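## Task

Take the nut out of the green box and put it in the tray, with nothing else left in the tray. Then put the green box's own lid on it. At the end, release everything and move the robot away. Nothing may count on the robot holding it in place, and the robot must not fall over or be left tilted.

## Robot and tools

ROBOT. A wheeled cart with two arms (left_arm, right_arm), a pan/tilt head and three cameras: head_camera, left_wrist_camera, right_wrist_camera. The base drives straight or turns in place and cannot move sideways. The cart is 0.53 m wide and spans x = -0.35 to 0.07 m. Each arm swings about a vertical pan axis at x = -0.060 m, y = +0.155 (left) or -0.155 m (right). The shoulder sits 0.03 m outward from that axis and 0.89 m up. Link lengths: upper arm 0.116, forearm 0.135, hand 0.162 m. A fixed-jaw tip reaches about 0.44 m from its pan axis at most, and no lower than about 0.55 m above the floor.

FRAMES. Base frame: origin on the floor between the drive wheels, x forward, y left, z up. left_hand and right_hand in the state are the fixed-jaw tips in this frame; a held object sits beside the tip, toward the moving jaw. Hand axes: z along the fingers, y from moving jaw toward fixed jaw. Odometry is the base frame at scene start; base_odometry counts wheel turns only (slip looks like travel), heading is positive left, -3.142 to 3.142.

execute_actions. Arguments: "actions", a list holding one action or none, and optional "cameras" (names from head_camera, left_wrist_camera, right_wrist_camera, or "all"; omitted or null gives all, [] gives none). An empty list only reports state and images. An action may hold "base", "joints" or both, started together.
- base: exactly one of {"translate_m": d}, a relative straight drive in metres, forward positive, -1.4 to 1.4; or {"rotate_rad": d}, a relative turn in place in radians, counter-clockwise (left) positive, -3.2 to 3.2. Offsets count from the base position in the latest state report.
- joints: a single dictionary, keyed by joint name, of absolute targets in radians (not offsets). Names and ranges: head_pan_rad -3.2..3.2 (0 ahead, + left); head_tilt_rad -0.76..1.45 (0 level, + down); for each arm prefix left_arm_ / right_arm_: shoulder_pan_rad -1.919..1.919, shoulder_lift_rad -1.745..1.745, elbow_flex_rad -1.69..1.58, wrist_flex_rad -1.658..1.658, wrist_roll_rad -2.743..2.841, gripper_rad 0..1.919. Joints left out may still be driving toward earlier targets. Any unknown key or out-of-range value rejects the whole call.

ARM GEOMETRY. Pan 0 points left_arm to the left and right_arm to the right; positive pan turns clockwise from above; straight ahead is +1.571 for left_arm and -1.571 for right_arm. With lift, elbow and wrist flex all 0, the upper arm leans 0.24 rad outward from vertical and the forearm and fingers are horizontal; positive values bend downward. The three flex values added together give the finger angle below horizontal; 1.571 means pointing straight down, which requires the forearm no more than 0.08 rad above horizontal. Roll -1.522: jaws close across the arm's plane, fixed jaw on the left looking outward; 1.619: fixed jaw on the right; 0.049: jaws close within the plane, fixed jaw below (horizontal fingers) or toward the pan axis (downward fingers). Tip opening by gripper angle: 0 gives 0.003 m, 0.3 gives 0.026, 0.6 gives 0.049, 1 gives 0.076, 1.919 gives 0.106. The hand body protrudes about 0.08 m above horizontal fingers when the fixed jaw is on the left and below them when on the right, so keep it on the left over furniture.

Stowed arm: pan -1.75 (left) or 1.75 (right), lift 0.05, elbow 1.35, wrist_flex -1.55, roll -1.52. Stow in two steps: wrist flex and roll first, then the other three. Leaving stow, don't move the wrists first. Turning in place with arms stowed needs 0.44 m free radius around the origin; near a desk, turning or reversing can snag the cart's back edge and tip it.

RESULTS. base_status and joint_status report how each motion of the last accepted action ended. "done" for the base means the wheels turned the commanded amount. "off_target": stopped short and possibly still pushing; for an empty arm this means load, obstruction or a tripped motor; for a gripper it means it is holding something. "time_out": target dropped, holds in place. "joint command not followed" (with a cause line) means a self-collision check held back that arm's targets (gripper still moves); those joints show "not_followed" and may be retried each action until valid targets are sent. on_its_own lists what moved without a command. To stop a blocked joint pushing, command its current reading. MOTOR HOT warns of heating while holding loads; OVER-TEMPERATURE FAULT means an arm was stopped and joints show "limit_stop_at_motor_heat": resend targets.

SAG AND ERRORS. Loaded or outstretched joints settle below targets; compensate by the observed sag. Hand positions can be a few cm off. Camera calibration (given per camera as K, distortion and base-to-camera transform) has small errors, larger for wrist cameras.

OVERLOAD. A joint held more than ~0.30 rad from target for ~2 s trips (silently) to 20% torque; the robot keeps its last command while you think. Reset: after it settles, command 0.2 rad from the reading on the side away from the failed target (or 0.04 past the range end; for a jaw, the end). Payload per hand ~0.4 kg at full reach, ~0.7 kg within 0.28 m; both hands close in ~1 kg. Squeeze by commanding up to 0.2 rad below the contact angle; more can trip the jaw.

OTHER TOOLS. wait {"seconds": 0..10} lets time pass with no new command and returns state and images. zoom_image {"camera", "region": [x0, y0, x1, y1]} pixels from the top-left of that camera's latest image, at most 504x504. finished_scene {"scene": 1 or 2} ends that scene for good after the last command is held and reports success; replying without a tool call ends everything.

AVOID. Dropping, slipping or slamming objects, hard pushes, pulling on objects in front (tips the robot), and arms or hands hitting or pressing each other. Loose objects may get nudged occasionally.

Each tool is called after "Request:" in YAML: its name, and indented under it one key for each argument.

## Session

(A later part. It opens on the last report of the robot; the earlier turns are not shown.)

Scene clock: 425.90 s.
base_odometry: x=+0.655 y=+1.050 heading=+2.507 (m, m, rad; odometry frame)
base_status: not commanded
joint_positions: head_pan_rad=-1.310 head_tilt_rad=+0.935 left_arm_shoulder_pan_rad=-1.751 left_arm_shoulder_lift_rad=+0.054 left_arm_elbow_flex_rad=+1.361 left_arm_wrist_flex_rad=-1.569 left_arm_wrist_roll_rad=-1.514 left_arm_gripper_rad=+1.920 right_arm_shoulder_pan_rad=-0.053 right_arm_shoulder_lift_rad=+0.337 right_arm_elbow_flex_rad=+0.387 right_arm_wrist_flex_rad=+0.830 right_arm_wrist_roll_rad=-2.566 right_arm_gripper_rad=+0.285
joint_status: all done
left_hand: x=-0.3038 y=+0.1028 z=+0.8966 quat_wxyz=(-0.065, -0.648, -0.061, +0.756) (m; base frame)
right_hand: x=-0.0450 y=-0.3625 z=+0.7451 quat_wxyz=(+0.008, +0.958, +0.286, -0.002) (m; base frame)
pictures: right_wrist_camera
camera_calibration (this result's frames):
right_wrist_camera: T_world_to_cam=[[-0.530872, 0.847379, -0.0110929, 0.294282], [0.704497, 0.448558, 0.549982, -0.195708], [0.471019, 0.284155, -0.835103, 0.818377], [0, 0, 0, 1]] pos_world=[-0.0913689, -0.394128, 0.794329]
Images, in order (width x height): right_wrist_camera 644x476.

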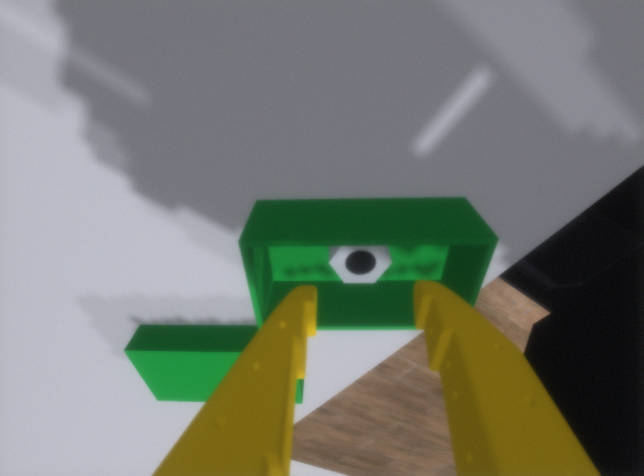

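Request:
execute_actions:
  actions: []

Scene clock: 452.70 s.
base_odometry: x=+0.655 y=+1.050 heading=+2.507 (m, m, rad; odometry frame)
base_status: not commanded
joint_positions: head_pan_rad=-1.310 head_tilt_rad=+0.935 left_arm_shoulder_pan_rad=-1.751 left_arm_shoulder_lift_rad=+0.054 left_arm_elbow_flex_rad=+1.361 left_arm_wrist_flex_rad=-1.569 left_arm_wrist_roll_rad=-1.514 left_arm_gripper_rad=+1.920 right_arm_shoulder_pan_rad=-0.053 right_arm_shoulder_lift_rad=+0.337 right_arm_elbow_flex_rad=+0.387 right_arm_wrist_flex_rad=+0.830 right_arm_wrist_roll_rad=-2.566 right_arm_gripper_rad=+0.285
joint_status: all done
left_hand: x=-0.3038 y=+0.1028 z=+0.8966 quat_wxyz=(-0.065, -0.648, -0.061, +0.756) (m; base frame)
right_hand: x=-0.0450 y=-0.3625 z=+0.7451 quat_wxyz=(+0.008, +0.958, +0.286, -0.002) (m; base frame)
pictures: head_camera, left_wrist_camera, right_wrist_camera
camera_calibration (this result's frames):
head_camera: T_world_to_cam=[[-0.956979, -0.288445, -0.0314837, -0.0116533], [-0.213869, 0.774533, -0.59528, 0.720608], [0.196091, -0.562937, -0.802901, 0.921211], [0, 0, 0, 1]] pos_world=[-0.0376768, -0.0429125, 1.16824]
left_wrist_camera: T_world_to_cam=[[-0.168781, 0.984157, 0.054297, -0.206721], [0.356786, 0.112354, -0.927405, 0.954047], [-0.918813, -0.137156, -0.370096, 0.132854], [0, 0, 0, 1]] pos_world=[-0.253213, 0.114476, 0.945181]
right_wrist_camera: T_world_to_cam=[[-0.530872, 0.847379, -0.0110929, 0.294282], [0.704497, 0.448558, 0.549982, -0.195708], [0.471019, 0.284155, -0.835103, 0.818377], [0, 0, 0, 1]] pos_world=[-0.0913689, -0.394128, 0.794329]
Images, in order (width x height): head_camera 644x476, left_wrist_camera 644x476, right_wrist_camera 644x476.

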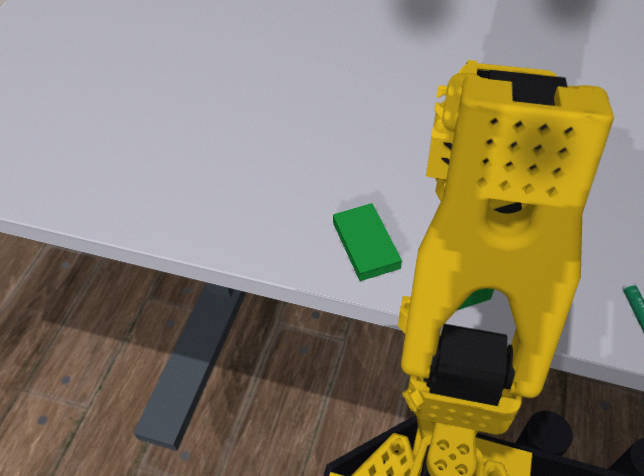

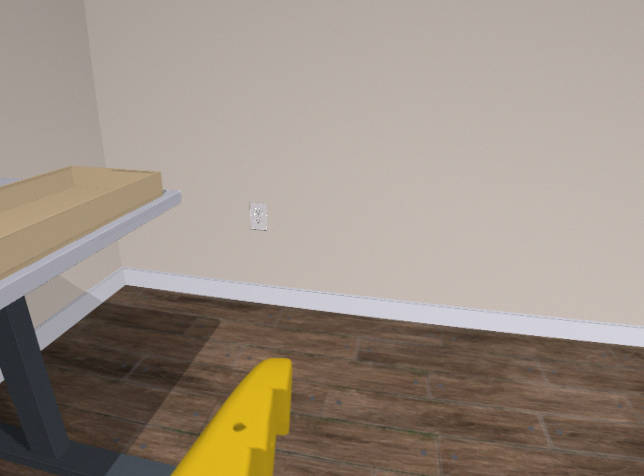

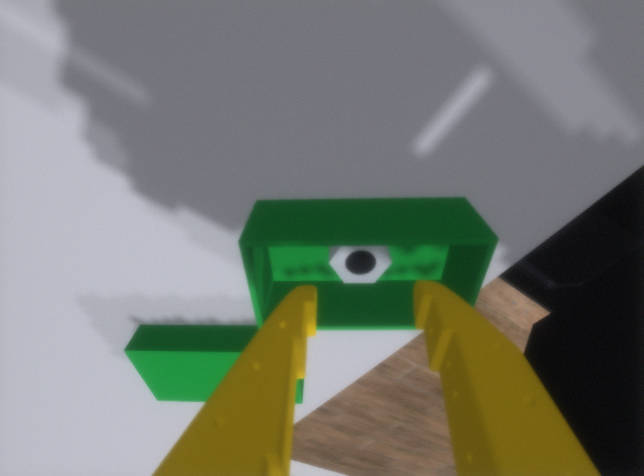

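Request:
zoom_image:
  camera: "right_wrist_camera"
  region: [220, 180, 520, 350]

Region (220, 180, 520, 350) of right_wrist_camera's 644x476 image, scaled by 1.680; it fills the top 286 rows of this view, and the rest is white.

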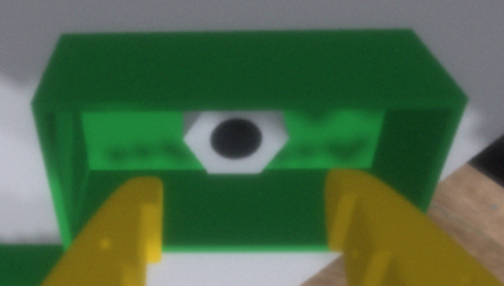

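Request:
execute_actions:
  actions:
    - {"joints": {"right_arm_shoulder_lift_rad": 0.452, "right_arm_wrist_flex_rad": 0.700}}
  cameras: ["right_wrist_camera"]

Scene clock: 481.20 s.
base_odometry: x=+0.655 y=+1.050 heading=+2.507 (m, m, rad; odometry frame)
base_status: not commanded
joint_positions: head_pan_rad=-1.310 head_tilt_rad=+0.935 left_arm_shoulder_pan_rad=-1.751 left_arm_shoulder_lift_rad=+0.054 left_arm_elbow_flex_rad=+1.361 left_arm_wrist_flex_rad=-1.569 left_arm_wrist_roll_rad=-1.514 left_arm_gripper_rad=+1.920 right_arm_shoulder_pan_rad=-0.053 right_arm_shoulder_lift_rad=+0.457 right_arm_elbow_flex_rad=+0.387 right_arm_wrist_flex_rad=+0.713 right_arm_wrist_roll_rad=-2.566 right_arm_gripper_rad=+0.285
joint_status: all done
left_hand: x=-0.3038 y=+0.1028 z=+0.8966 quat_wxyz=(-0.065, -0.648, -0.061, +0.756) (m; base frame)
right_hand: x=-0.0450 y=-0.3622 z=+0.7249 quat_wxyz=(+0.007, +0.958, +0.286, -0.002) (m; base frame)
pictures: right_wrist_camera
camera_calibration (this result's frames):
right_wrist_camera: T_world_to_cam=[[-0.530873, 0.847409, -0.00841051, 0.291843], [0.704587, 0.446871, 0.551239, -0.186259], [0.470883, 0.286712, -0.834305, 0.801782], [0, 0, 0, 1]] pos_world=[-0.091378, -0.393958, 0.774058]
Images, in order (width x height): right_wrist_camera 644x476.

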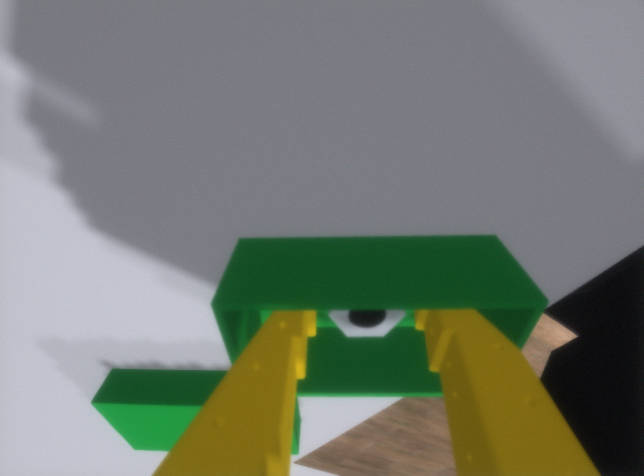

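Request:
zoom_image:
  camera: "right_wrist_camera"
  region: [200, 220, 560, 420]

Region (200, 220, 560, 420) of right_wrist_camera's 644x476 image, scaled by 1.400.

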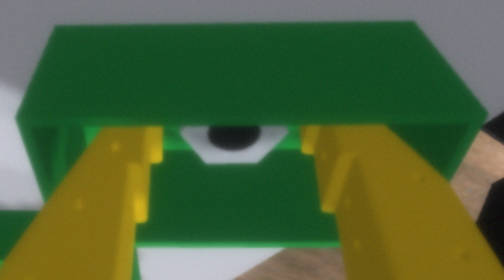

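Request:
execute_actions:
  actions:
    - {"joints": {"right_arm_shoulder_lift_rad": 0.464, "right_arm_wrist_flex_rad": 0.692, "right_arm_gripper_rad": 0.05}}
  cameras: ["right_wrist_camera"]

Scene clock: 495.63 s.
base_odometry: x=+0.655 y=+1.050 heading=+2.507 (m, m, rad; odometry frame)
base_status: not commanded
joint_positions: head_pan_rad=-1.310 head_tilt_rad=+0.935 left_arm_shoulder_pan_rad=-1.751 left_arm_shoulder_lift_rad=+0.054 left_arm_elbow_flex_rad=+1.361 left_arm_wrist_flex_rad=-1.569 left_arm_wrist_roll_rad=-1.514 left_arm_gripper_rad=+1.920 right_arm_shoulder_pan_rad=-0.050 right_arm_shoulder_lift_rad=+0.463 right_arm_elbow_flex_rad=+0.387 right_arm_wrist_flex_rad=+0.712 right_arm_wrist_roll_rad=-2.566 right_arm_gripper_rad=+0.205
joint_status: right_arm_gripper_rad off_target (ended at +0.205, target +0.050); the others done
left_hand: x=-0.3038 y=+0.1028 z=+0.8966 quat_wxyz=(-0.065, -0.648, -0.061, +0.756) (m; base frame)
right_hand: x=-0.0457 y=-0.3614 z=+0.7239 quat_wxyz=(+0.004, +0.959, +0.285, -0.001) (m; base frame)
pictures: right_wrist_camera
camera_calibration (this result's frames):
right_wrist_camera: T_world_to_cam=[[-0.528273, 0.849063, -0.00438683, 0.288646], [0.706081, 0.442169, 0.553115, -0.188516], [0.471569, 0.289098, -0.833093, 0.801007], [0, 0, 0, 1]] pos_world=[-0.0921393, -0.393292, 0.772851]
Images, in order (width x height): right_wrist_camera 644x476.

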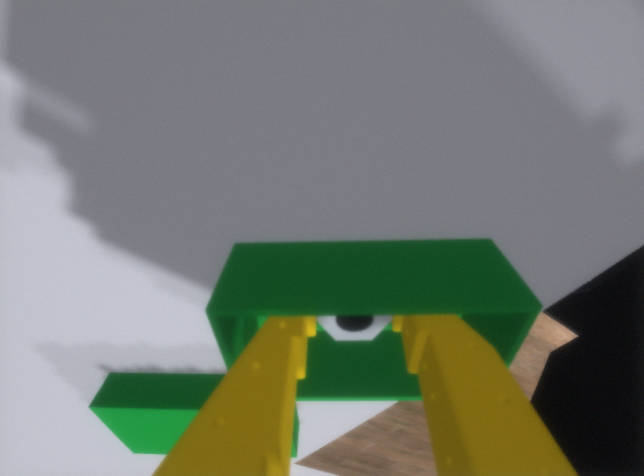

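Request:
execute_actions:
  actions:
    - {"joints": {"right_arm_shoulder_lift_rad": 0.275, "right_arm_wrist_flex_rad": 0.864}}
  cameras: ["right_wrist_camera"]

Scene clock: 527.27 s.
base_odometry: x=+0.655 y=+1.050 heading=+2.507 (m, m, rad; odometry frame)
base_status: not commanded
joint_positions: head_pan_rad=-1.310 head_tilt_rad=+0.935 left_arm_shoulder_pan_rad=-1.751 left_arm_shoulder_lift_rad=+0.054 left_arm_elbow_flex_rad=+1.361 left_arm_wrist_flex_rad=-1.569 left_arm_wrist_roll_rad=-1.514 left_arm_gripper_rad=+1.920 right_arm_shoulder_pan_rad=-0.050 right_arm_shoulder_lift_rad=+0.316 right_arm_elbow_flex_rad=+0.387 right_arm_wrist_flex_rad=+0.857 right_arm_wrist_roll_rad=-2.566 right_arm_gripper_rad=+0.205
joint_status: all done
left_hand: x=-0.3038 y=+0.1028 z=+0.8966 quat_wxyz=(-0.065, -0.648, -0.061, +0.756) (m; base frame)
right_hand: x=-0.0457 y=-0.3612 z=+0.7487 quat_wxyz=(+0.005, +0.959, +0.285, -0.001) (m; base frame)
pictures: right_wrist_camera
camera_calibration (this result's frames):
right_wrist_camera: T_world_to_cam=[[-0.528272, 0.849056, -0.00572808, 0.289621], [0.706039, 0.443016, 0.552491, -0.201528], [0.471633, 0.287821, -0.833499, 0.821478], [0, 0, 0, 1]] pos_world=[-0.0921507, -0.393063, 0.797703]
Images, in order (width x height): right_wrist_camera 644x476.

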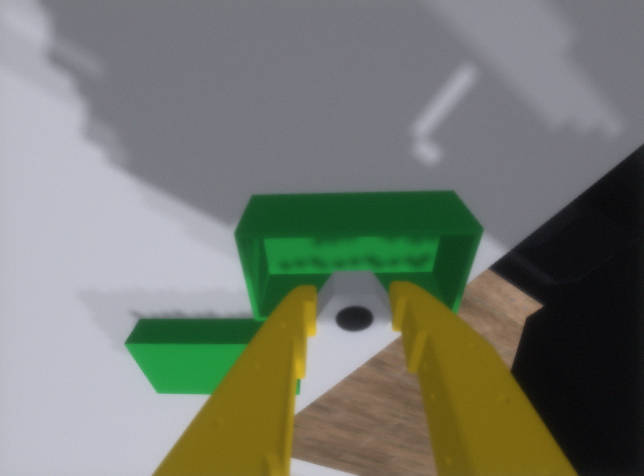

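Request:
execute_actions:
  actions:
    - {"base": {"translate_m": -0.63}, "joints": {"right_arm_elbow_flex_rad": -0.145, "right_arm_wrist_flex_rad": 1.362, "right_arm_shoulder_lift_rad": 0.27, "head_pan_rad": -1.6, "head_tilt_rad": 0.9}}
  cameras: ["head_camera", "right_wrist_camera"]

Scene clock: 562.47 s.
base_odometry: x=+1.161 y=+0.675 heading=+2.501 (m, m, rad; odometry frame)
base_status: done
joint_positions: head_pan_rad=-1.590 head_tilt_rad=+0.915 left_arm_shoulder_pan_rad=-1.751 left_arm_shoulder_lift_rad=+0.054 left_arm_elbow_flex_rad=+1.361 left_arm_wrist_flex_rad=-1.569 left_arm_wrist_roll_rad=-1.514 left_arm_gripper_rad=+1.920 right_arm_shoulder_pan_rad=-0.050 right_arm_shoulder_lift_rad=+0.313 right_arm_elbow_flex_rad=-0.116 right_arm_wrist_flex_rad=+1.356 right_arm_wrist_roll_rad=-2.566 right_arm_gripper_rad=+0.205
joint_status: all done
left_hand: x=-0.3038 y=+0.1028 z=+0.8966 quat_wxyz=(-0.065, -0.648, -0.061, +0.756) (m; base frame)
right_hand: x=-0.0443 y=-0.3892 z=+0.8109 quat_wxyz=(+0.009, +0.959, +0.285, -0.002) (m; base frame)
pictures: head_camera, right_wrist_camera
camera_calibration (this result's frames):
head_camera: T_world_to_cam=[[-0.99944, -0.0129503, -0.0308403, -0.0143896], [0.00860678, 0.791399, -0.61124, 0.749434], [0.0323227, -0.611163, -0.790844, 0.899636], [0, 0, 0, 1]] pos_world=[-0.0499105, -0.0434629, 1.16911]
right_wrist_camera: T_world_to_cam=[[-0.528269, 0.848986, -0.012434, 0.319821], [0.705828, 0.447236, 0.549351, -0.220355], [0.471952, 0.281429, -0.835499, 0.879877], [0, 0, 0, 1]] pos_world=[-0.0907758, -0.420595, 0.860166]
Images, in order (width x height): head_camera 644x476, right_wrist_camera 644x476.

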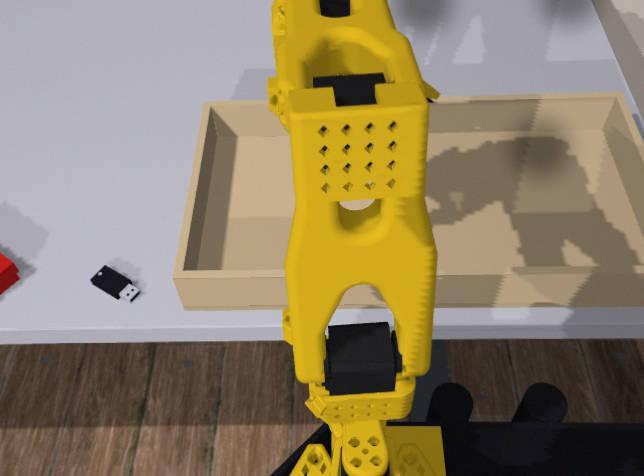

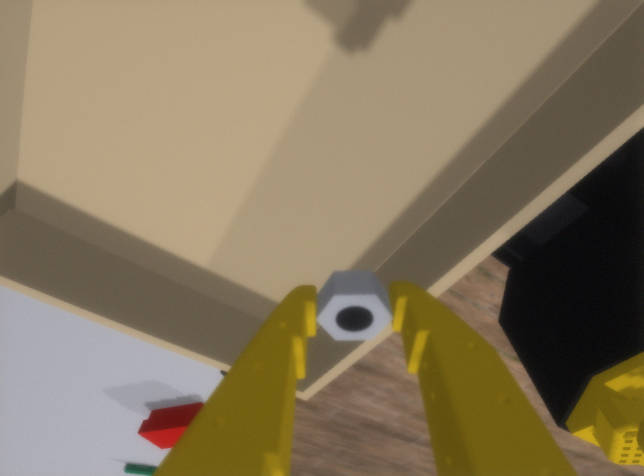

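Request:
execute_actions:
  actions:
    - {"joints": {"right_arm_shoulder_lift_rad": 0.686, "right_arm_wrist_flex_rad": 0.952}}
  cameras: ["head_camera", "right_wrist_camera"]

Scene clock: 590.97 s.
base_odometry: x=+1.161 y=+0.675 heading=+2.501 (m, m, rad; odometry frame)
base_status: not commanded
joint_positions: head_pan_rad=-1.590 head_tilt_rad=+0.915 left_arm_shoulder_pan_rad=-1.751 left_arm_shoulder_lift_rad=+0.054 left_arm_elbow_flex_rad=+1.361 left_arm_wrist_flex_rad=-1.569 left_arm_wrist_roll_rad=-1.514 left_arm_gripper_rad=+1.920 right_arm_shoulder_pan_rad=-0.050 right_arm_shoulder_lift_rad=+0.702 right_arm_elbow_flex_rad=-0.119 right_arm_wrist_flex_rad=+0.959 right_arm_wrist_roll_rad=-2.566 right_arm_gripper_rad=+0.205
joint_status: all done
left_hand: x=-0.3038 y=+0.1028 z=+0.8966 quat_wxyz=(-0.065, -0.648, -0.061, +0.756) (m; base frame)
right_hand: x=-0.0435 y=-0.4058 z=+0.7317 quat_wxyz=(+0.014, +0.959, +0.285, -0.003) (m; base frame)
pictures: head_camera, right_wrist_camera
camera_calibration (this result's frames):
head_camera: T_world_to_cam=[[-0.99944, -0.0129502, -0.0308403, -0.0143896], [0.00860683, 0.791399, -0.61124, 0.749434], [0.0323227, -0.611163, -0.790844, 0.899636], [0, 0, 0, 1]] pos_world=[-0.0499105, -0.0434629, 1.16911]
right_wrist_camera: T_world_to_cam=[[-0.52826, 0.848802, -0.021821, 0.340235], [0.705535, 0.453104, 0.544901, -0.16433], [0.472401, 0.272454, -0.838216, 0.816345], [0, 0, 0, 1]] pos_world=[-0.0899689, -0.43675, 0.781241]
Images, in order (width x height): head_camera 644x476, right_wrist_camera 644x476.

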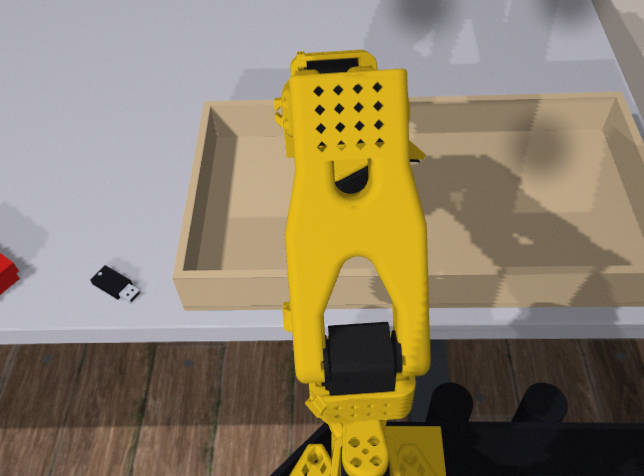

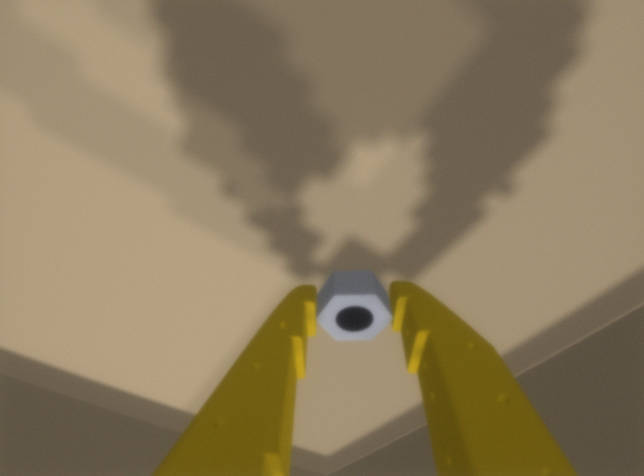

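Request:
execute_actions:
  actions:
    - {"joints": {"right_arm_shoulder_lift_rad": 0.703, "right_arm_gripper_rad": 0.34}}
  cameras: ["right_wrist_camera"]

Scene clock: 599.57 s.
base_odometry: x=+1.161 y=+0.675 heading=+2.501 (m, m, rad; odometry frame)
base_status: not commanded
joint_positions: head_pan_rad=-1.590 head_tilt_rad=+0.915 left_arm_shoulder_pan_rad=-1.751 left_arm_shoulder_lift_rad=+0.054 left_arm_elbow_flex_rad=+1.361 left_arm_wrist_flex_rad=-1.569 left_arm_wrist_roll_rad=-1.514 left_arm_gripper_rad=+1.920 right_arm_shoulder_pan_rad=-0.050 right_arm_shoulder_lift_rad=+0.713 right_arm_elbow_flex_rad=-0.127 right_arm_wrist_flex_rad=+0.957 right_arm_wrist_roll_rad=-2.566 right_arm_gripper_rad=+0.329
joint_status: all done
left_hand: x=-0.3038 y=+0.1028 z=+0.8966 quat_wxyz=(-0.065, -0.648, -0.061, +0.756) (m; base frame)
right_hand: x=-0.0435 y=-0.4061 z=+0.7303 quat_wxyz=(+0.013, +0.959, +0.285, -0.003) (m; base frame)
pictures: right_wrist_camera
camera_calibration (this result's frames):
right_wrist_camera: T_world_to_cam=[[-0.528261, 0.848835, -0.0204801, 0.339468], [0.705577, 0.452269, 0.545541, -0.16427], [0.472337, 0.273738, -0.837834, 0.815488], [0, 0, 0, 1]] pos_world=[-0.0899521, -0.437088, 0.779812]
Images, in order (width x height): right_wrist_camera 644x476.

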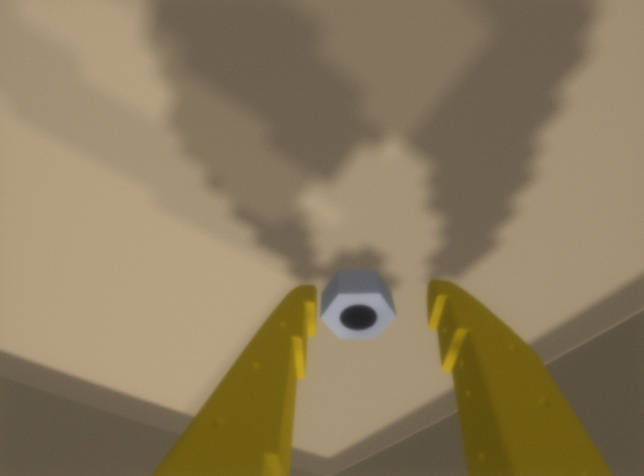

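Request:
execute_actions:
  actions:
    - {"joints": {"right_arm_shoulder_lift_rad": 0.375, "right_arm_gripper_rad": 0.5}}
  cameras: ["right_wrist_camera"]

Scene clock: 649.73 s.
base_odometry: x=+1.161 y=+0.675 heading=+2.501 (m, m, rad; odometry frame)
base_status: not commanded
joint_positions: head_pan_rad=-1.590 head_tilt_rad=+0.915 left_arm_shoulder_pan_rad=-1.751 left_arm_shoulder_lift_rad=+0.054 left_arm_elbow_flex_rad=+1.361 left_arm_wrist_flex_rad=-1.569 left_arm_wrist_roll_rad=-1.514 left_arm_gripper_rad=+1.920 right_arm_shoulder_pan_rad=-0.050 right_arm_shoulder_lift_rad=+0.425 right_arm_elbow_flex_rad=-0.127 right_arm_wrist_flex_rad=+0.957 right_arm_wrist_roll_rad=-2.566 right_arm_gripper_rad=+0.491
joint_status: all done
left_hand: x=-0.3038 y=+0.1028 z=+0.8966 quat_wxyz=(-0.065, -0.648, -0.061, +0.756) (m; base frame)
right_hand: x=-0.0416 y=-0.4435 z=+0.8000 quat_wxyz=(+0.153, +0.947, +0.281, -0.037) (m; base frame)
pictures: right_wrist_camera
camera_calibration (this result's frames):
right_wrist_camera: T_world_to_cam=[[-0.52617, 0.806964, -0.268243, 0.553329], [0.698695, 0.590052, 0.404553, -0.013089], [0.484737, 0.0254434, -0.87429, 0.802781], [0, 0, 0, 1]] pos_world=[-0.0888468, -0.459219, 0.855585]
Images, in order (width x height): right_wrist_camera 644x476.

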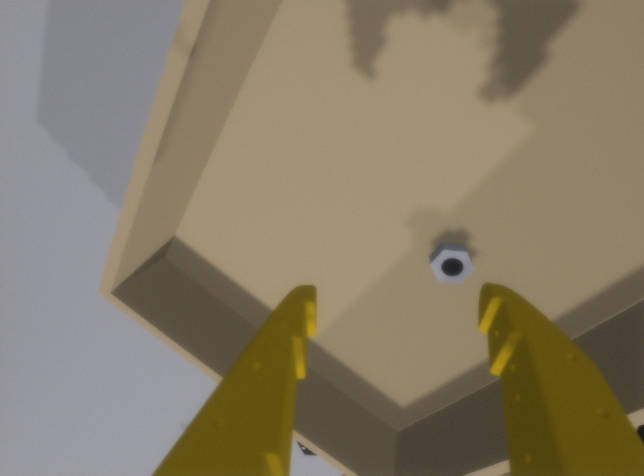

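Request:
execute_actions:
  actions:
    - {"base": {"translate_m": 0.725}, "joints": {"right_arm_shoulder_pan_rad": -0.137, "right_arm_shoulder_lift_rad": -0.045, "right_arm_elbow_flex_rad": 0.474, "right_arm_wrist_flex_rad": 1.088, "right_arm_wrist_roll_rad": -1.051, "right_arm_gripper_rad": 0.66}}
  cameras: ["head_camera", "right_wrist_camera"]

Scene clock: 670.87 s.
base_odometry: x=+0.581 y=+1.110 heading=+2.497 (m, m, rad; odometry frame)
base_status: done
joint_positions: head_pan_rad=-1.590 head_tilt_rad=+0.915 left_arm_shoulder_pan_rad=-1.751 left_arm_shoulder_lift_rad=+0.054 left_arm_elbow_flex_rad=+1.361 left_arm_wrist_flex_rad=-1.569 left_arm_wrist_roll_rad=-1.514 left_arm_gripper_rad=+1.920 right_arm_shoulder_pan_rad=-0.131 right_arm_shoulder_lift_rad=-0.010 right_arm_elbow_flex_rad=+0.478 right_arm_wrist_flex_rad=+1.083 right_arm_wrist_roll_rad=-1.062 right_arm_gripper_rad=+0.651
joint_status: all done
left_hand: x=-0.3038 y=+0.1028 z=+0.8966 quat_wxyz=(-0.065, -0.648, -0.061, +0.756) (m; base frame)
right_hand: x=-0.0298 y=-0.3321 z=+0.7901 quat_wxyz=(+0.006, +0.471, +0.882, -0.008) (m; base frame)
pictures: head_camera, right_wrist_camera
camera_calibration (this result's frames):
head_camera: T_world_to_cam=[[-0.999442, -0.0128474, -0.0308399, -0.0143901], [0.0086884, 0.791391, -0.611248, 0.749447], [0.0322594, -0.611175, -0.790838, 0.899626], [0, 0, 0, 1]] pos_world=[-0.0499149, -0.0434624, 1.16911]
right_wrist_camera: T_world_to_cam=[[-0.841714, -0.539787, 0.012201, -0.211217], [-0.448187, 0.711122, 0.541695, -0.185333], [-0.301076, 0.450484, -0.840486, 0.876626], [0, 0, 0, 1]] pos_world=[0.00308286, -0.377124, 0.839763]
Images, in order (width x height): head_camera 644x476, right_wrist_camera 644x476.

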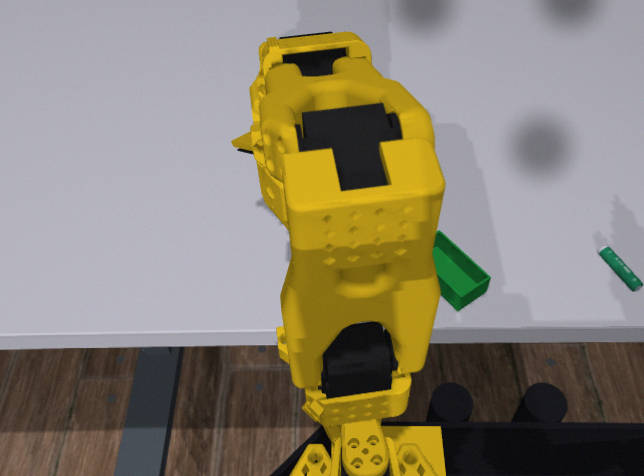

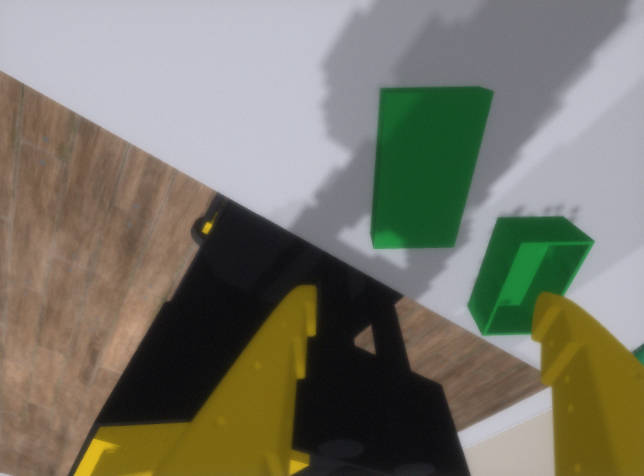

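Request:
zoom_image:
  camera: "right_wrist_camera"
  region: [340, 60, 540, 270]

Region (340, 60, 540, 270) of right_wrist_camera's 644x476 image, scaled by 2.400; it fills the left 480 columns of this view, and the rest is white.

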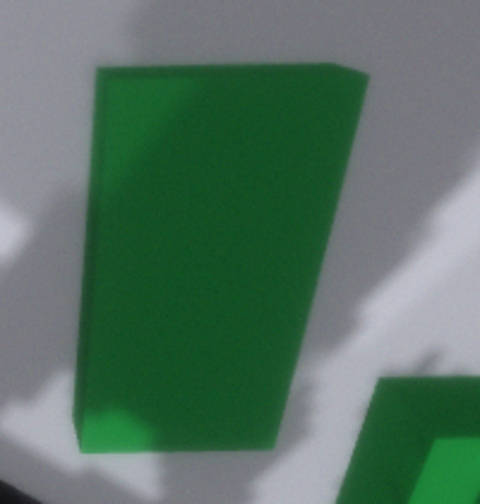

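Request:
zoom_image:
  camera: "right_wrist_camera"
  region: [450, 190, 620, 350]

Region (450, 190, 620, 350) of right_wrist_camera's 644x476 image, scaled by 2.965; it fills the top 474 rows of this view, and the rest is white.

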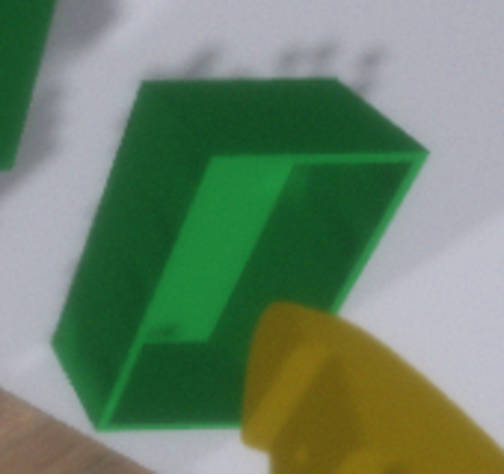

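Request:
execute_actions:
  actions:
    - {"joints": {"right_arm_shoulder_pan_rad": -0.056, "right_arm_shoulder_lift_rad": 0.347, "right_arm_elbow_flex_rad": 0.397, "right_arm_wrist_flex_rad": 0.768, "right_arm_wrist_roll_rad": -0.971}}
  cameras: ["right_wrist_camera"]

Scene clock: 761.77 s.
base_odometry: x=+0.581 y=+1.110 heading=+2.497 (m, m, rad; odometry frame)
base_status: not commanded
joint_positions: head_pan_rad=-1.590 head_tilt_rad=+0.915 left_arm_shoulder_pan_rad=-1.751 left_arm_shoulder_lift_rad=+0.054 left_arm_elbow_flex_rad=+1.361 left_arm_wrist_flex_rad=-1.569 left_arm_wrist_roll_rad=-1.514 left_arm_gripper_rad=+1.920 right_arm_shoulder_pan_rad=-0.062 right_arm_shoulder_lift_rad=+0.355 right_arm_elbow_flex_rad=+0.421 right_arm_wrist_flex_rad=+0.776 right_arm_wrist_roll_rad=-0.981 right_arm_gripper_rad=+0.651
joint_status: all done
left_hand: x=-0.3038 y=+0.1028 z=+0.8966 quat_wxyz=(-0.065, -0.648, -0.061, +0.756) (m; base frame)
right_hand: x=-0.0415 y=-0.3486 z=+0.7384 quat_wxyz=(+0.005, +0.465, +0.885, -0.008) (m; base frame)
pictures: right_wrist_camera
camera_calibration (this result's frames):
right_wrist_camera: T_world_to_cam=[[-0.835013, -0.55008, 0.0128796, -0.233155], [-0.455941, 0.704835, 0.543438, -0.154645], [-0.308012, 0.447906, -0.83935, 0.835109], [0, 0, 0, 1]] pos_world=[-0.00797239, -0.393305, 0.787991]
Images, in order (width x height): right_wrist_camera 644x476.

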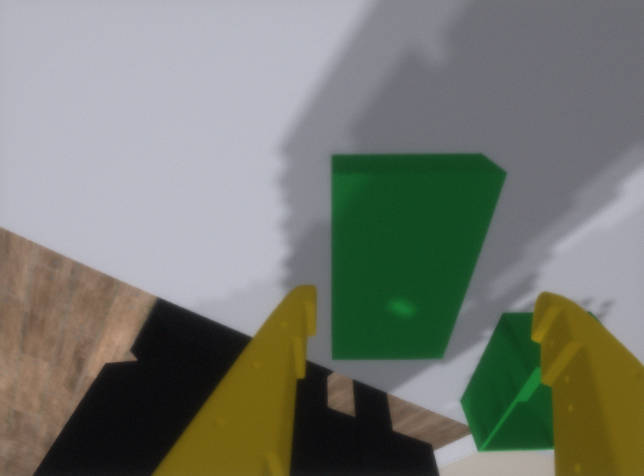

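Request:
execute_actions:
  actions:
    - {"joints": {"right_arm_shoulder_pan_rad": -0.047, "right_arm_shoulder_lift_rad": 0.437, "right_arm_wrist_flex_rad": 0.679, "right_arm_gripper_rad": 0.32}}
  cameras: ["right_wrist_camera"]

Scene clock: 773.73 s.
base_odometry: x=+0.581 y=+1.110 heading=+2.497 (m, m, rad; odometry frame)
base_status: not commanded
joint_positions: head_pan_rad=-1.590 head_tilt_rad=+0.915 left_arm_shoulder_pan_rad=-1.751 left_arm_shoulder_lift_rad=+0.054 left_arm_elbow_flex_rad=+1.361 left_arm_wrist_flex_rad=-1.569 left_arm_wrist_roll_rad=-1.514 left_arm_gripper_rad=+1.920 right_arm_shoulder_pan_rad=-0.055 right_arm_shoulder_lift_rad=+0.443 right_arm_elbow_flex_rad=+0.418 right_arm_wrist_flex_rad=+0.689 right_arm_wrist_roll_rad=-0.981 right_arm_gripper_rad=+0.443
joint_status: right_arm_gripper_rad off_target (ended at +0.443, target +0.320); the others done
left_hand: x=-0.3038 y=+0.1028 z=+0.8966 quat_wxyz=(-0.065, -0.648, -0.061, +0.756) (m; base frame)
right_hand: x=-0.0429 y=-0.3494 z=+0.7242 quat_wxyz=(+0.006, +0.469, +0.883, -0.009) (m; base frame)
pictures: right_wrist_camera
camera_calibration (this result's frames):
right_wrist_camera: T_world_to_cam=[[-0.83921, -0.543617, 0.0144048, -0.233617], [-0.450612, 0.709973, 0.541191, -0.143432], [-0.304428, 0.447682, -0.840776, 0.824199], [0, 0, 0, 1]] pos_world=[-0.0097773, -0.394144, 0.773956]
Images, in order (width x height): right_wrist_camera 644x476.

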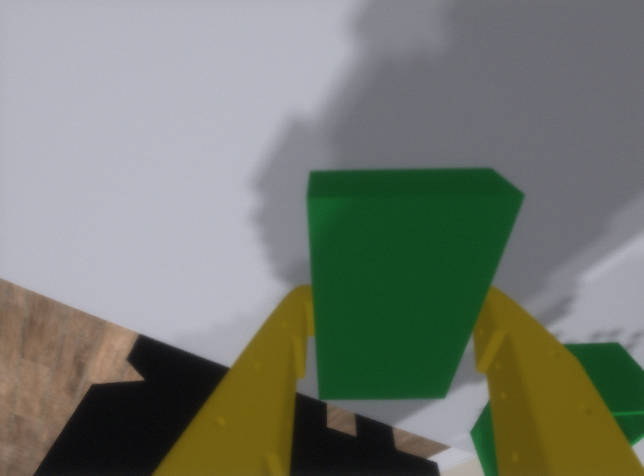

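Request:
execute_actions:
  actions:
    - {"joints": {"right_arm_shoulder_lift_rad": 0.222, "right_arm_wrist_flex_rad": 0.876}}
  cameras: ["right_wrist_camera"]

Scene clock: 803.33 s.
base_odometry: x=+0.581 y=+1.110 heading=+2.497 (m, m, rad; odometry frame)
base_status: not commanded
joint_positions: head_pan_rad=-1.590 head_tilt_rad=+0.915 left_arm_shoulder_pan_rad=-1.751 left_arm_shoulder_lift_rad=+0.054 left_arm_elbow_flex_rad=+1.361 left_arm_wrist_flex_rad=-1.569 left_arm_wrist_roll_rad=-1.514 left_arm_gripper_rad=+1.920 right_arm_shoulder_pan_rad=-0.055 right_arm_shoulder_lift_rad=+0.262 right_arm_elbow_flex_rad=+0.418 right_arm_wrist_flex_rad=+0.870 right_arm_wrist_roll_rad=-0.981 right_arm_gripper_rad=+0.443
joint_status: all done
left_hand: x=-0.3038 y=+0.1028 z=+0.8966 quat_wxyz=(-0.065, -0.648, -0.061, +0.756) (m; base frame)
right_hand: x=-0.0430 y=-0.3483 z=+0.7542 quat_wxyz=(+0.006, +0.469, +0.883, -0.009) (m; base frame)
pictures: right_wrist_camera
camera_calibration (this result's frames):
right_wrist_camera: T_world_to_cam=[[-0.83921, -0.543617, 0.0144048, -0.233528], [-0.450612, 0.709973, 0.541191, -0.1604], [-0.304428, 0.447682, -0.840776, 0.848879], [0, 0, 0, 1]] pos_world=[-0.00983437, -0.393098, 0.803888]
Images, in order (width x height): right_wrist_camera 644x476.

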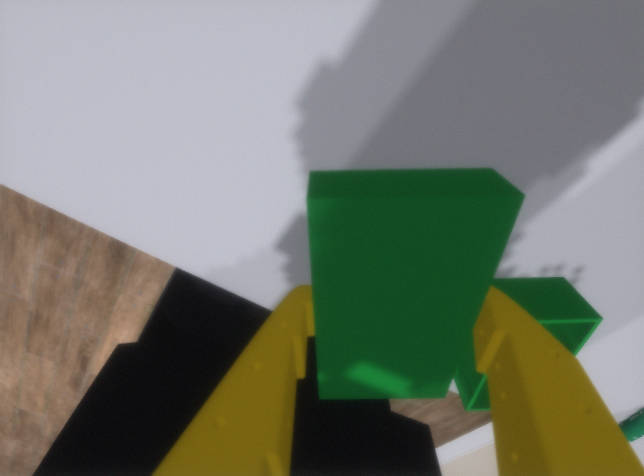

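Request:
zoom_image:
  camera: "right_wrist_camera"
  region: [440, 260, 620, 420]

Region (440, 260, 620, 420) of right_wrist_camera's 644x476 image, scaled by 2.800.

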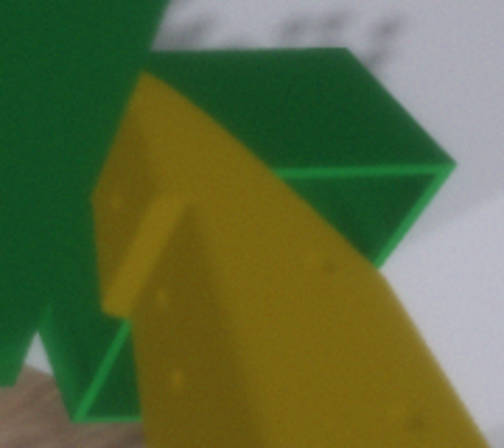

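Request:
execute_actions:
  actions:
    - {"base": {"translate_m": -0.081}, "joints": {"right_arm_shoulder_lift_rad": 0.154, "right_arm_elbow_flex_rad": 0.5365, "right_arm_wrist_flex_rad": 0.810, "right_arm_wrist_roll_rad": -0.947}}
  cameras: ["head_camera", "right_wrist_camera"]

Scene clock: 846.57 s.
base_odometry: x=+0.645 y=+1.061 heading=+2.495 (m, m, rad; odometry frame)
base_status: done
joint_positions: head_pan_rad=-1.590 head_tilt_rad=+0.915 left_arm_shoulder_pan_rad=-1.751 left_arm_shoulder_lift_rad=+0.054 left_arm_elbow_flex_rad=+1.361 left_arm_wrist_flex_rad=-1.569 left_arm_wrist_roll_rad=-1.514 left_arm_gripper_rad=+1.920 right_arm_shoulder_pan_rad=-0.053 right_arm_shoulder_lift_rad=+0.191 right_arm_elbow_flex_rad=+0.539 right_arm_wrist_flex_rad=+0.817 right_arm_wrist_roll_rad=-0.958 right_arm_gripper_rad=+0.443
joint_status: all done
left_hand: x=-0.3038 y=+0.1028 z=+0.8966 quat_wxyz=(-0.065, -0.648, -0.061, +0.756) (m; base frame)
right_hand: x=-0.0440 y=-0.3370 z=+0.7525 quat_wxyz=(+0.006, +0.459, +0.888, -0.010) (m; base frame)
pictures: head_camera, right_wrist_camera
camera_calibration (this result's frames):
head_camera: T_world_to_cam=[[-0.999442, -0.0128378, -0.0308397, -0.0143904], [0.00869608, 0.791387, -0.611254, 0.749454], [0.0322533, -0.611181, -0.790833, 0.89962], [0, 0, 0, 1]] pos_world=[-0.0499154, -0.0434623, 1.16911]
right_wrist_camera: T_world_to_cam=[[-0.827339, -0.561485, 0.0156245, -0.234575], [-0.465527, 0.700981, 0.540288, -0.171032], [-0.314316, 0.439728, -0.841335, 0.839385], [0, 0, 0, 1]] pos_world=[-0.00986164, -0.380921, 0.802276]
Images, in order (width x height): head_camera 644x476, right_wrist_camera 644x476.

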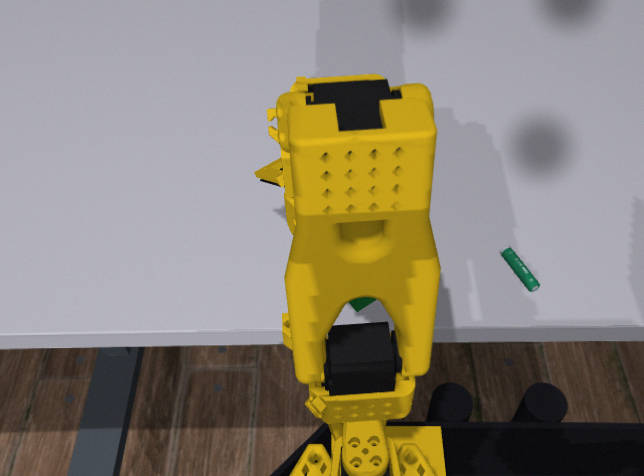

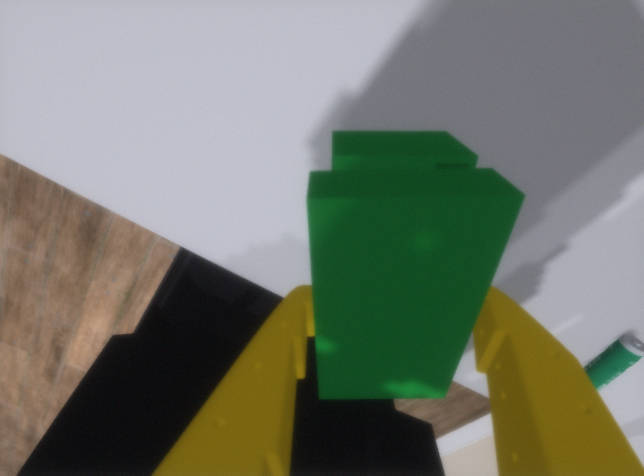

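Request:
zoom_image:
  camera: "right_wrist_camera"
  region: [290, 110, 540, 220]

Region (290, 110, 540, 220) of right_wrist_camera's 644x476 image, scaled by 2.016; it fills the top 222 rows of this view, and the rest is white.

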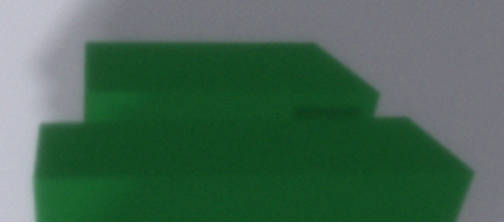

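Request:
zoom_image:
  camera: "right_wrist_camera"
  region: [295, 120, 385, 210]

Request:
zoom_image:
  camera: "right_wrist_camera"
  region: [430, 120, 535, 210]

Region (295, 120, 385, 210) of right_wrist_camera's 644x476 image, scaled by 5.600.

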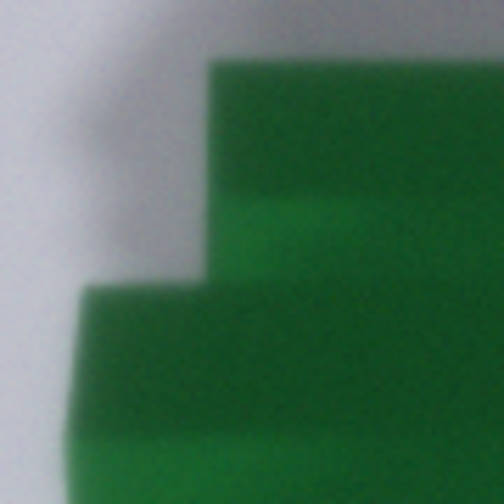

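Region (430, 120, 535, 210) of right_wrist_camera's 644x476 image, scaled by 4.800; it fills the top 432 rows of this view, and the rest is white.

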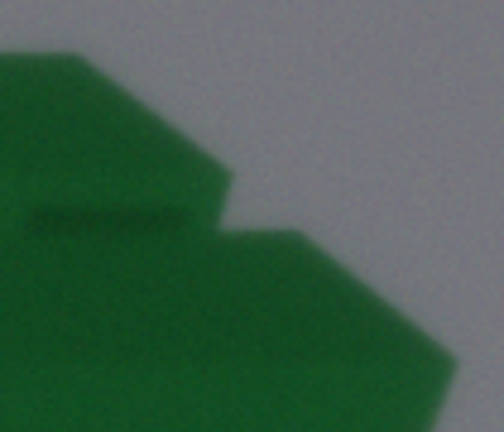

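Request:
execute_actions:
  actions:
    - {"joints": {"right_arm_shoulder_lift_rad": 0.236, "right_arm_elbow_flex_rad": 0.486, "right_arm_wrist_flex_rad": 0.787, "right_arm_wrist_roll_rad": -0.993}}
  cameras: ["right_wrist_camera"]

Request:
zoom_image:
  camera: "right_wrist_camera"
  region: [295, 110, 385, 200]

Request:
zoom_image:
  camera: "right_wrist_camera"
  region: [430, 110, 535, 200]

Scene clock: 927.93 s.
base_odometry: x=+0.645 y=+1.061 heading=+2.495 (m, m, rad; odometry frame)
base_status: not commanded
joint_positions: head_pan_rad=-1.590 head_tilt_rad=+0.915 left_arm_shoulder_pan_rad=-1.751 left_arm_shoulder_lift_rad=+0.054 left_arm_elbow_flex_rad=+1.361 left_arm_wrist_flex_rad=-1.569 left_arm_wrist_roll_rad=-1.514 left_arm_gripper_rad=+1.920 right_arm_shoulder_pan_rad=-0.053 right_arm_shoulder_lift_rad=+0.244 right_arm_elbow_flex_rad=+0.510 right_arm_wrist_flex_rad=+0.793 right_arm_wrist_roll_rad=-0.983 right_arm_gripper_rad=+0.443
joint_status: all done
left_hand: x=-0.3038 y=+0.1028 z=+0.8966 quat_wxyz=(-0.065, -0.648, -0.061, +0.756) (m; base frame)
right_hand: x=-0.0437 y=-0.3408 z=+0.7474 quat_wxyz=(+0.006, +0.470, +0.883, -0.011) (m; base frame)
pictures: right_wrist_camera
camera_calibration (this result's frames):
right_wrist_camera: T_world_to_cam=[[-0.840876, -0.540994, 0.015897, -0.23019], [-0.448537, 0.713005, 0.538922, -0.159629], [-0.302888, 0.446037, -0.842205, 0.840199], [0, 0, 0, 1]] pos_world=[-0.0106744, -0.385475, 0.797307]
Images, in order (width x height): right_wrist_camera 644x476.

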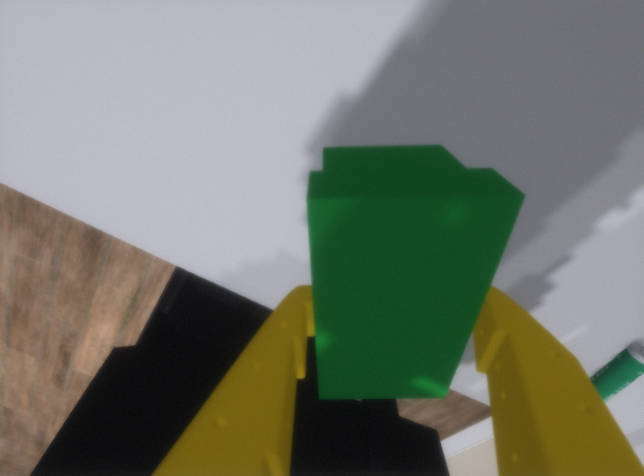

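Region (295, 110, 385, 200) of right_wrist_camera's 644x476 image, scaled by 5.600.

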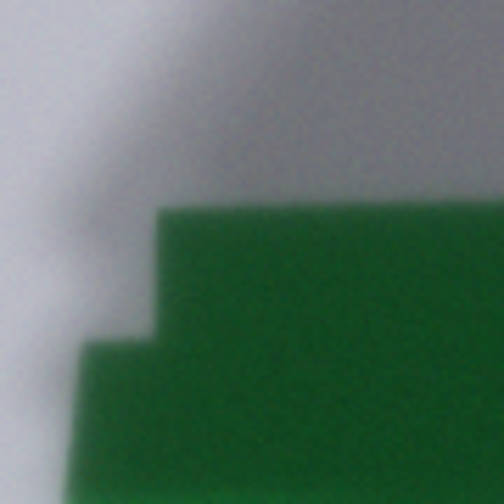

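Region (430, 110, 535, 200) of right_wrist_camera's 644x476 image, scaled by 4.800; it fills the top 432 rows of this view, and the rest is white.

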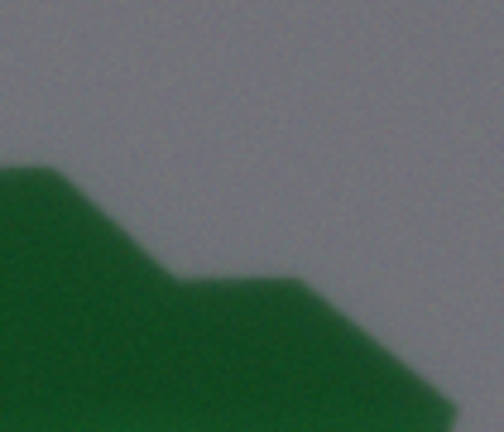

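Request:
execute_actions:
  actions:
    - {"joints": {"right_arm_shoulder_lift_rad": 0.322, "right_arm_wrist_flex_rad": 0.707}}
  cameras: ["right_wrist_camera"]

Scene clock: 942.93 s.
base_odometry: x=+0.645 y=+1.061 heading=+2.495 (m, m, rad; odometry frame)
base_status: not commanded
joint_positions: head_pan_rad=-1.590 head_tilt_rad=+0.915 left_arm_shoulder_pan_rad=-1.751 left_arm_shoulder_lift_rad=+0.054 left_arm_elbow_flex_rad=+1.361 left_arm_wrist_flex_rad=-1.569 left_arm_wrist_roll_rad=-1.514 left_arm_gripper_rad=+1.920 right_arm_shoulder_pan_rad=-0.053 right_arm_shoulder_lift_rad=+0.325 right_arm_elbow_flex_rad=+0.507 right_arm_wrist_flex_rad=+0.716 right_arm_wrist_roll_rad=-0.983 right_arm_gripper_rad=+0.443
joint_status: all done
left_hand: x=-0.3038 y=+0.1028 z=+0.8966 quat_wxyz=(-0.065, -0.648, -0.061, +0.756) (m; base frame)
right_hand: x=-0.0436 y=-0.3414 z=+0.7350 quat_wxyz=(+0.006, +0.470, +0.883, -0.010) (m; base frame)
pictures: right_wrist_camera
camera_calibration (this result's frames):
right_wrist_camera: T_world_to_cam=[[-0.840875, -0.541018, 0.0151366, -0.229774], [-0.448494, 0.712179, 0.54005, -0.153536], [-0.302957, 0.447326, -0.841497, 0.829942], [0, 0, 0, 1]] pos_world=[-0.0106348, -0.386222, 0.784789]
Images, in order (width x height): right_wrist_camera 644x476.

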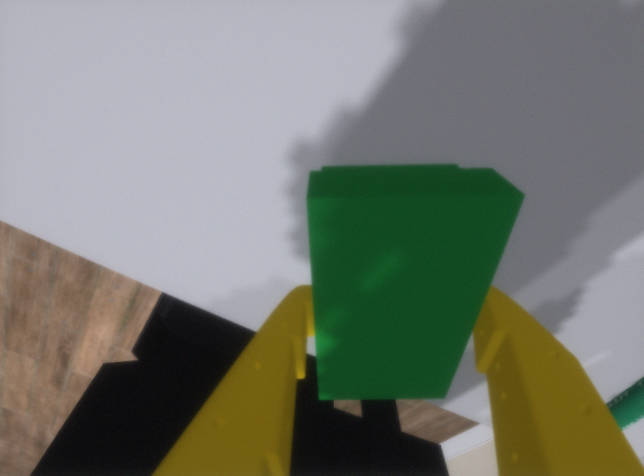

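Request:
zoom_image:
  camera: "right_wrist_camera"
  region: [295, 145, 535, 215]

Region (295, 145, 535, 215) of right_wrist_camera's 644x476 image, scaled by 2.100; it fills the top 147 rows of this view, and the rest is white.

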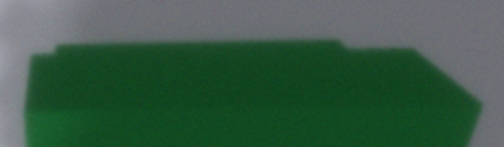

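Request:
execute_actions:
  actions:
    - {"joints": {"right_arm_gripper_rad": 0.6, "right_arm_shoulder_lift_rad": 0.297, "right_arm_wrist_flex_rad": 0.72, "right_arm_shoulder_pan_rad": -0.057}}
  cameras: ["right_wrist_camera"]

Scene clock: 960.33 s.
base_odometry: x=+0.645 y=+1.061 heading=+2.495 (m, m, rad; odometry frame)
base_status: not commanded
joint_positions: head_pan_rad=-1.590 head_tilt_rad=+0.915 left_arm_shoulder_pan_rad=-1.751 left_arm_shoulder_lift_rad=+0.054 left_arm_elbow_flex_rad=+1.361 left_arm_wrist_flex_rad=-1.569 left_arm_wrist_roll_rad=-1.514 left_arm_gripper_rad=+1.920 right_arm_shoulder_pan_rad=-0.053 right_arm_shoulder_lift_rad=+0.325 right_arm_elbow_flex_rad=+0.507 right_arm_wrist_flex_rad=+0.716 right_arm_wrist_roll_rad=-0.983 right_arm_gripper_rad=+0.590
joint_status: all done
left_hand: x=-0.3038 y=+0.1028 z=+0.8966 quat_wxyz=(-0.065, -0.648, -0.061, +0.756) (m; base frame)
right_hand: x=-0.0436 y=-0.3414 z=+0.7350 quat_wxyz=(+0.006, +0.470, +0.883, -0.010) (m; base frame)
pictures: right_wrist_camera
camera_calibration (this result's frames):
right_wrist_camera: T_world_to_cam=[[-0.840875, -0.541018, 0.0151366, -0.229774], [-0.448494, 0.712179, 0.54005, -0.153536], [-0.302957, 0.447326, -0.841497, 0.829942], [0, 0, 0, 1]] pos_world=[-0.0106348, -0.386222, 0.784789]
Images, in order (width x height): right_wrist_camera 644x476.

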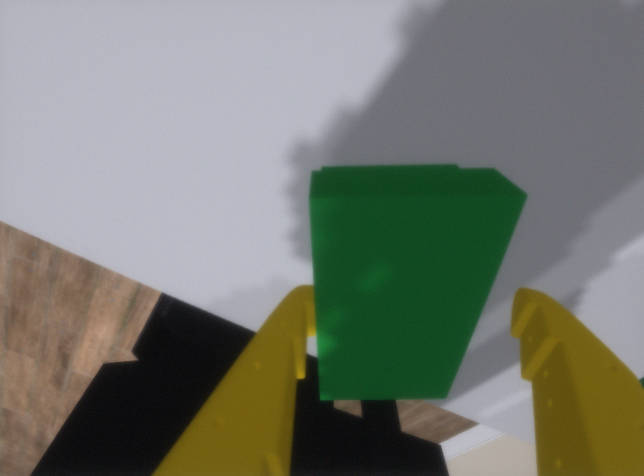

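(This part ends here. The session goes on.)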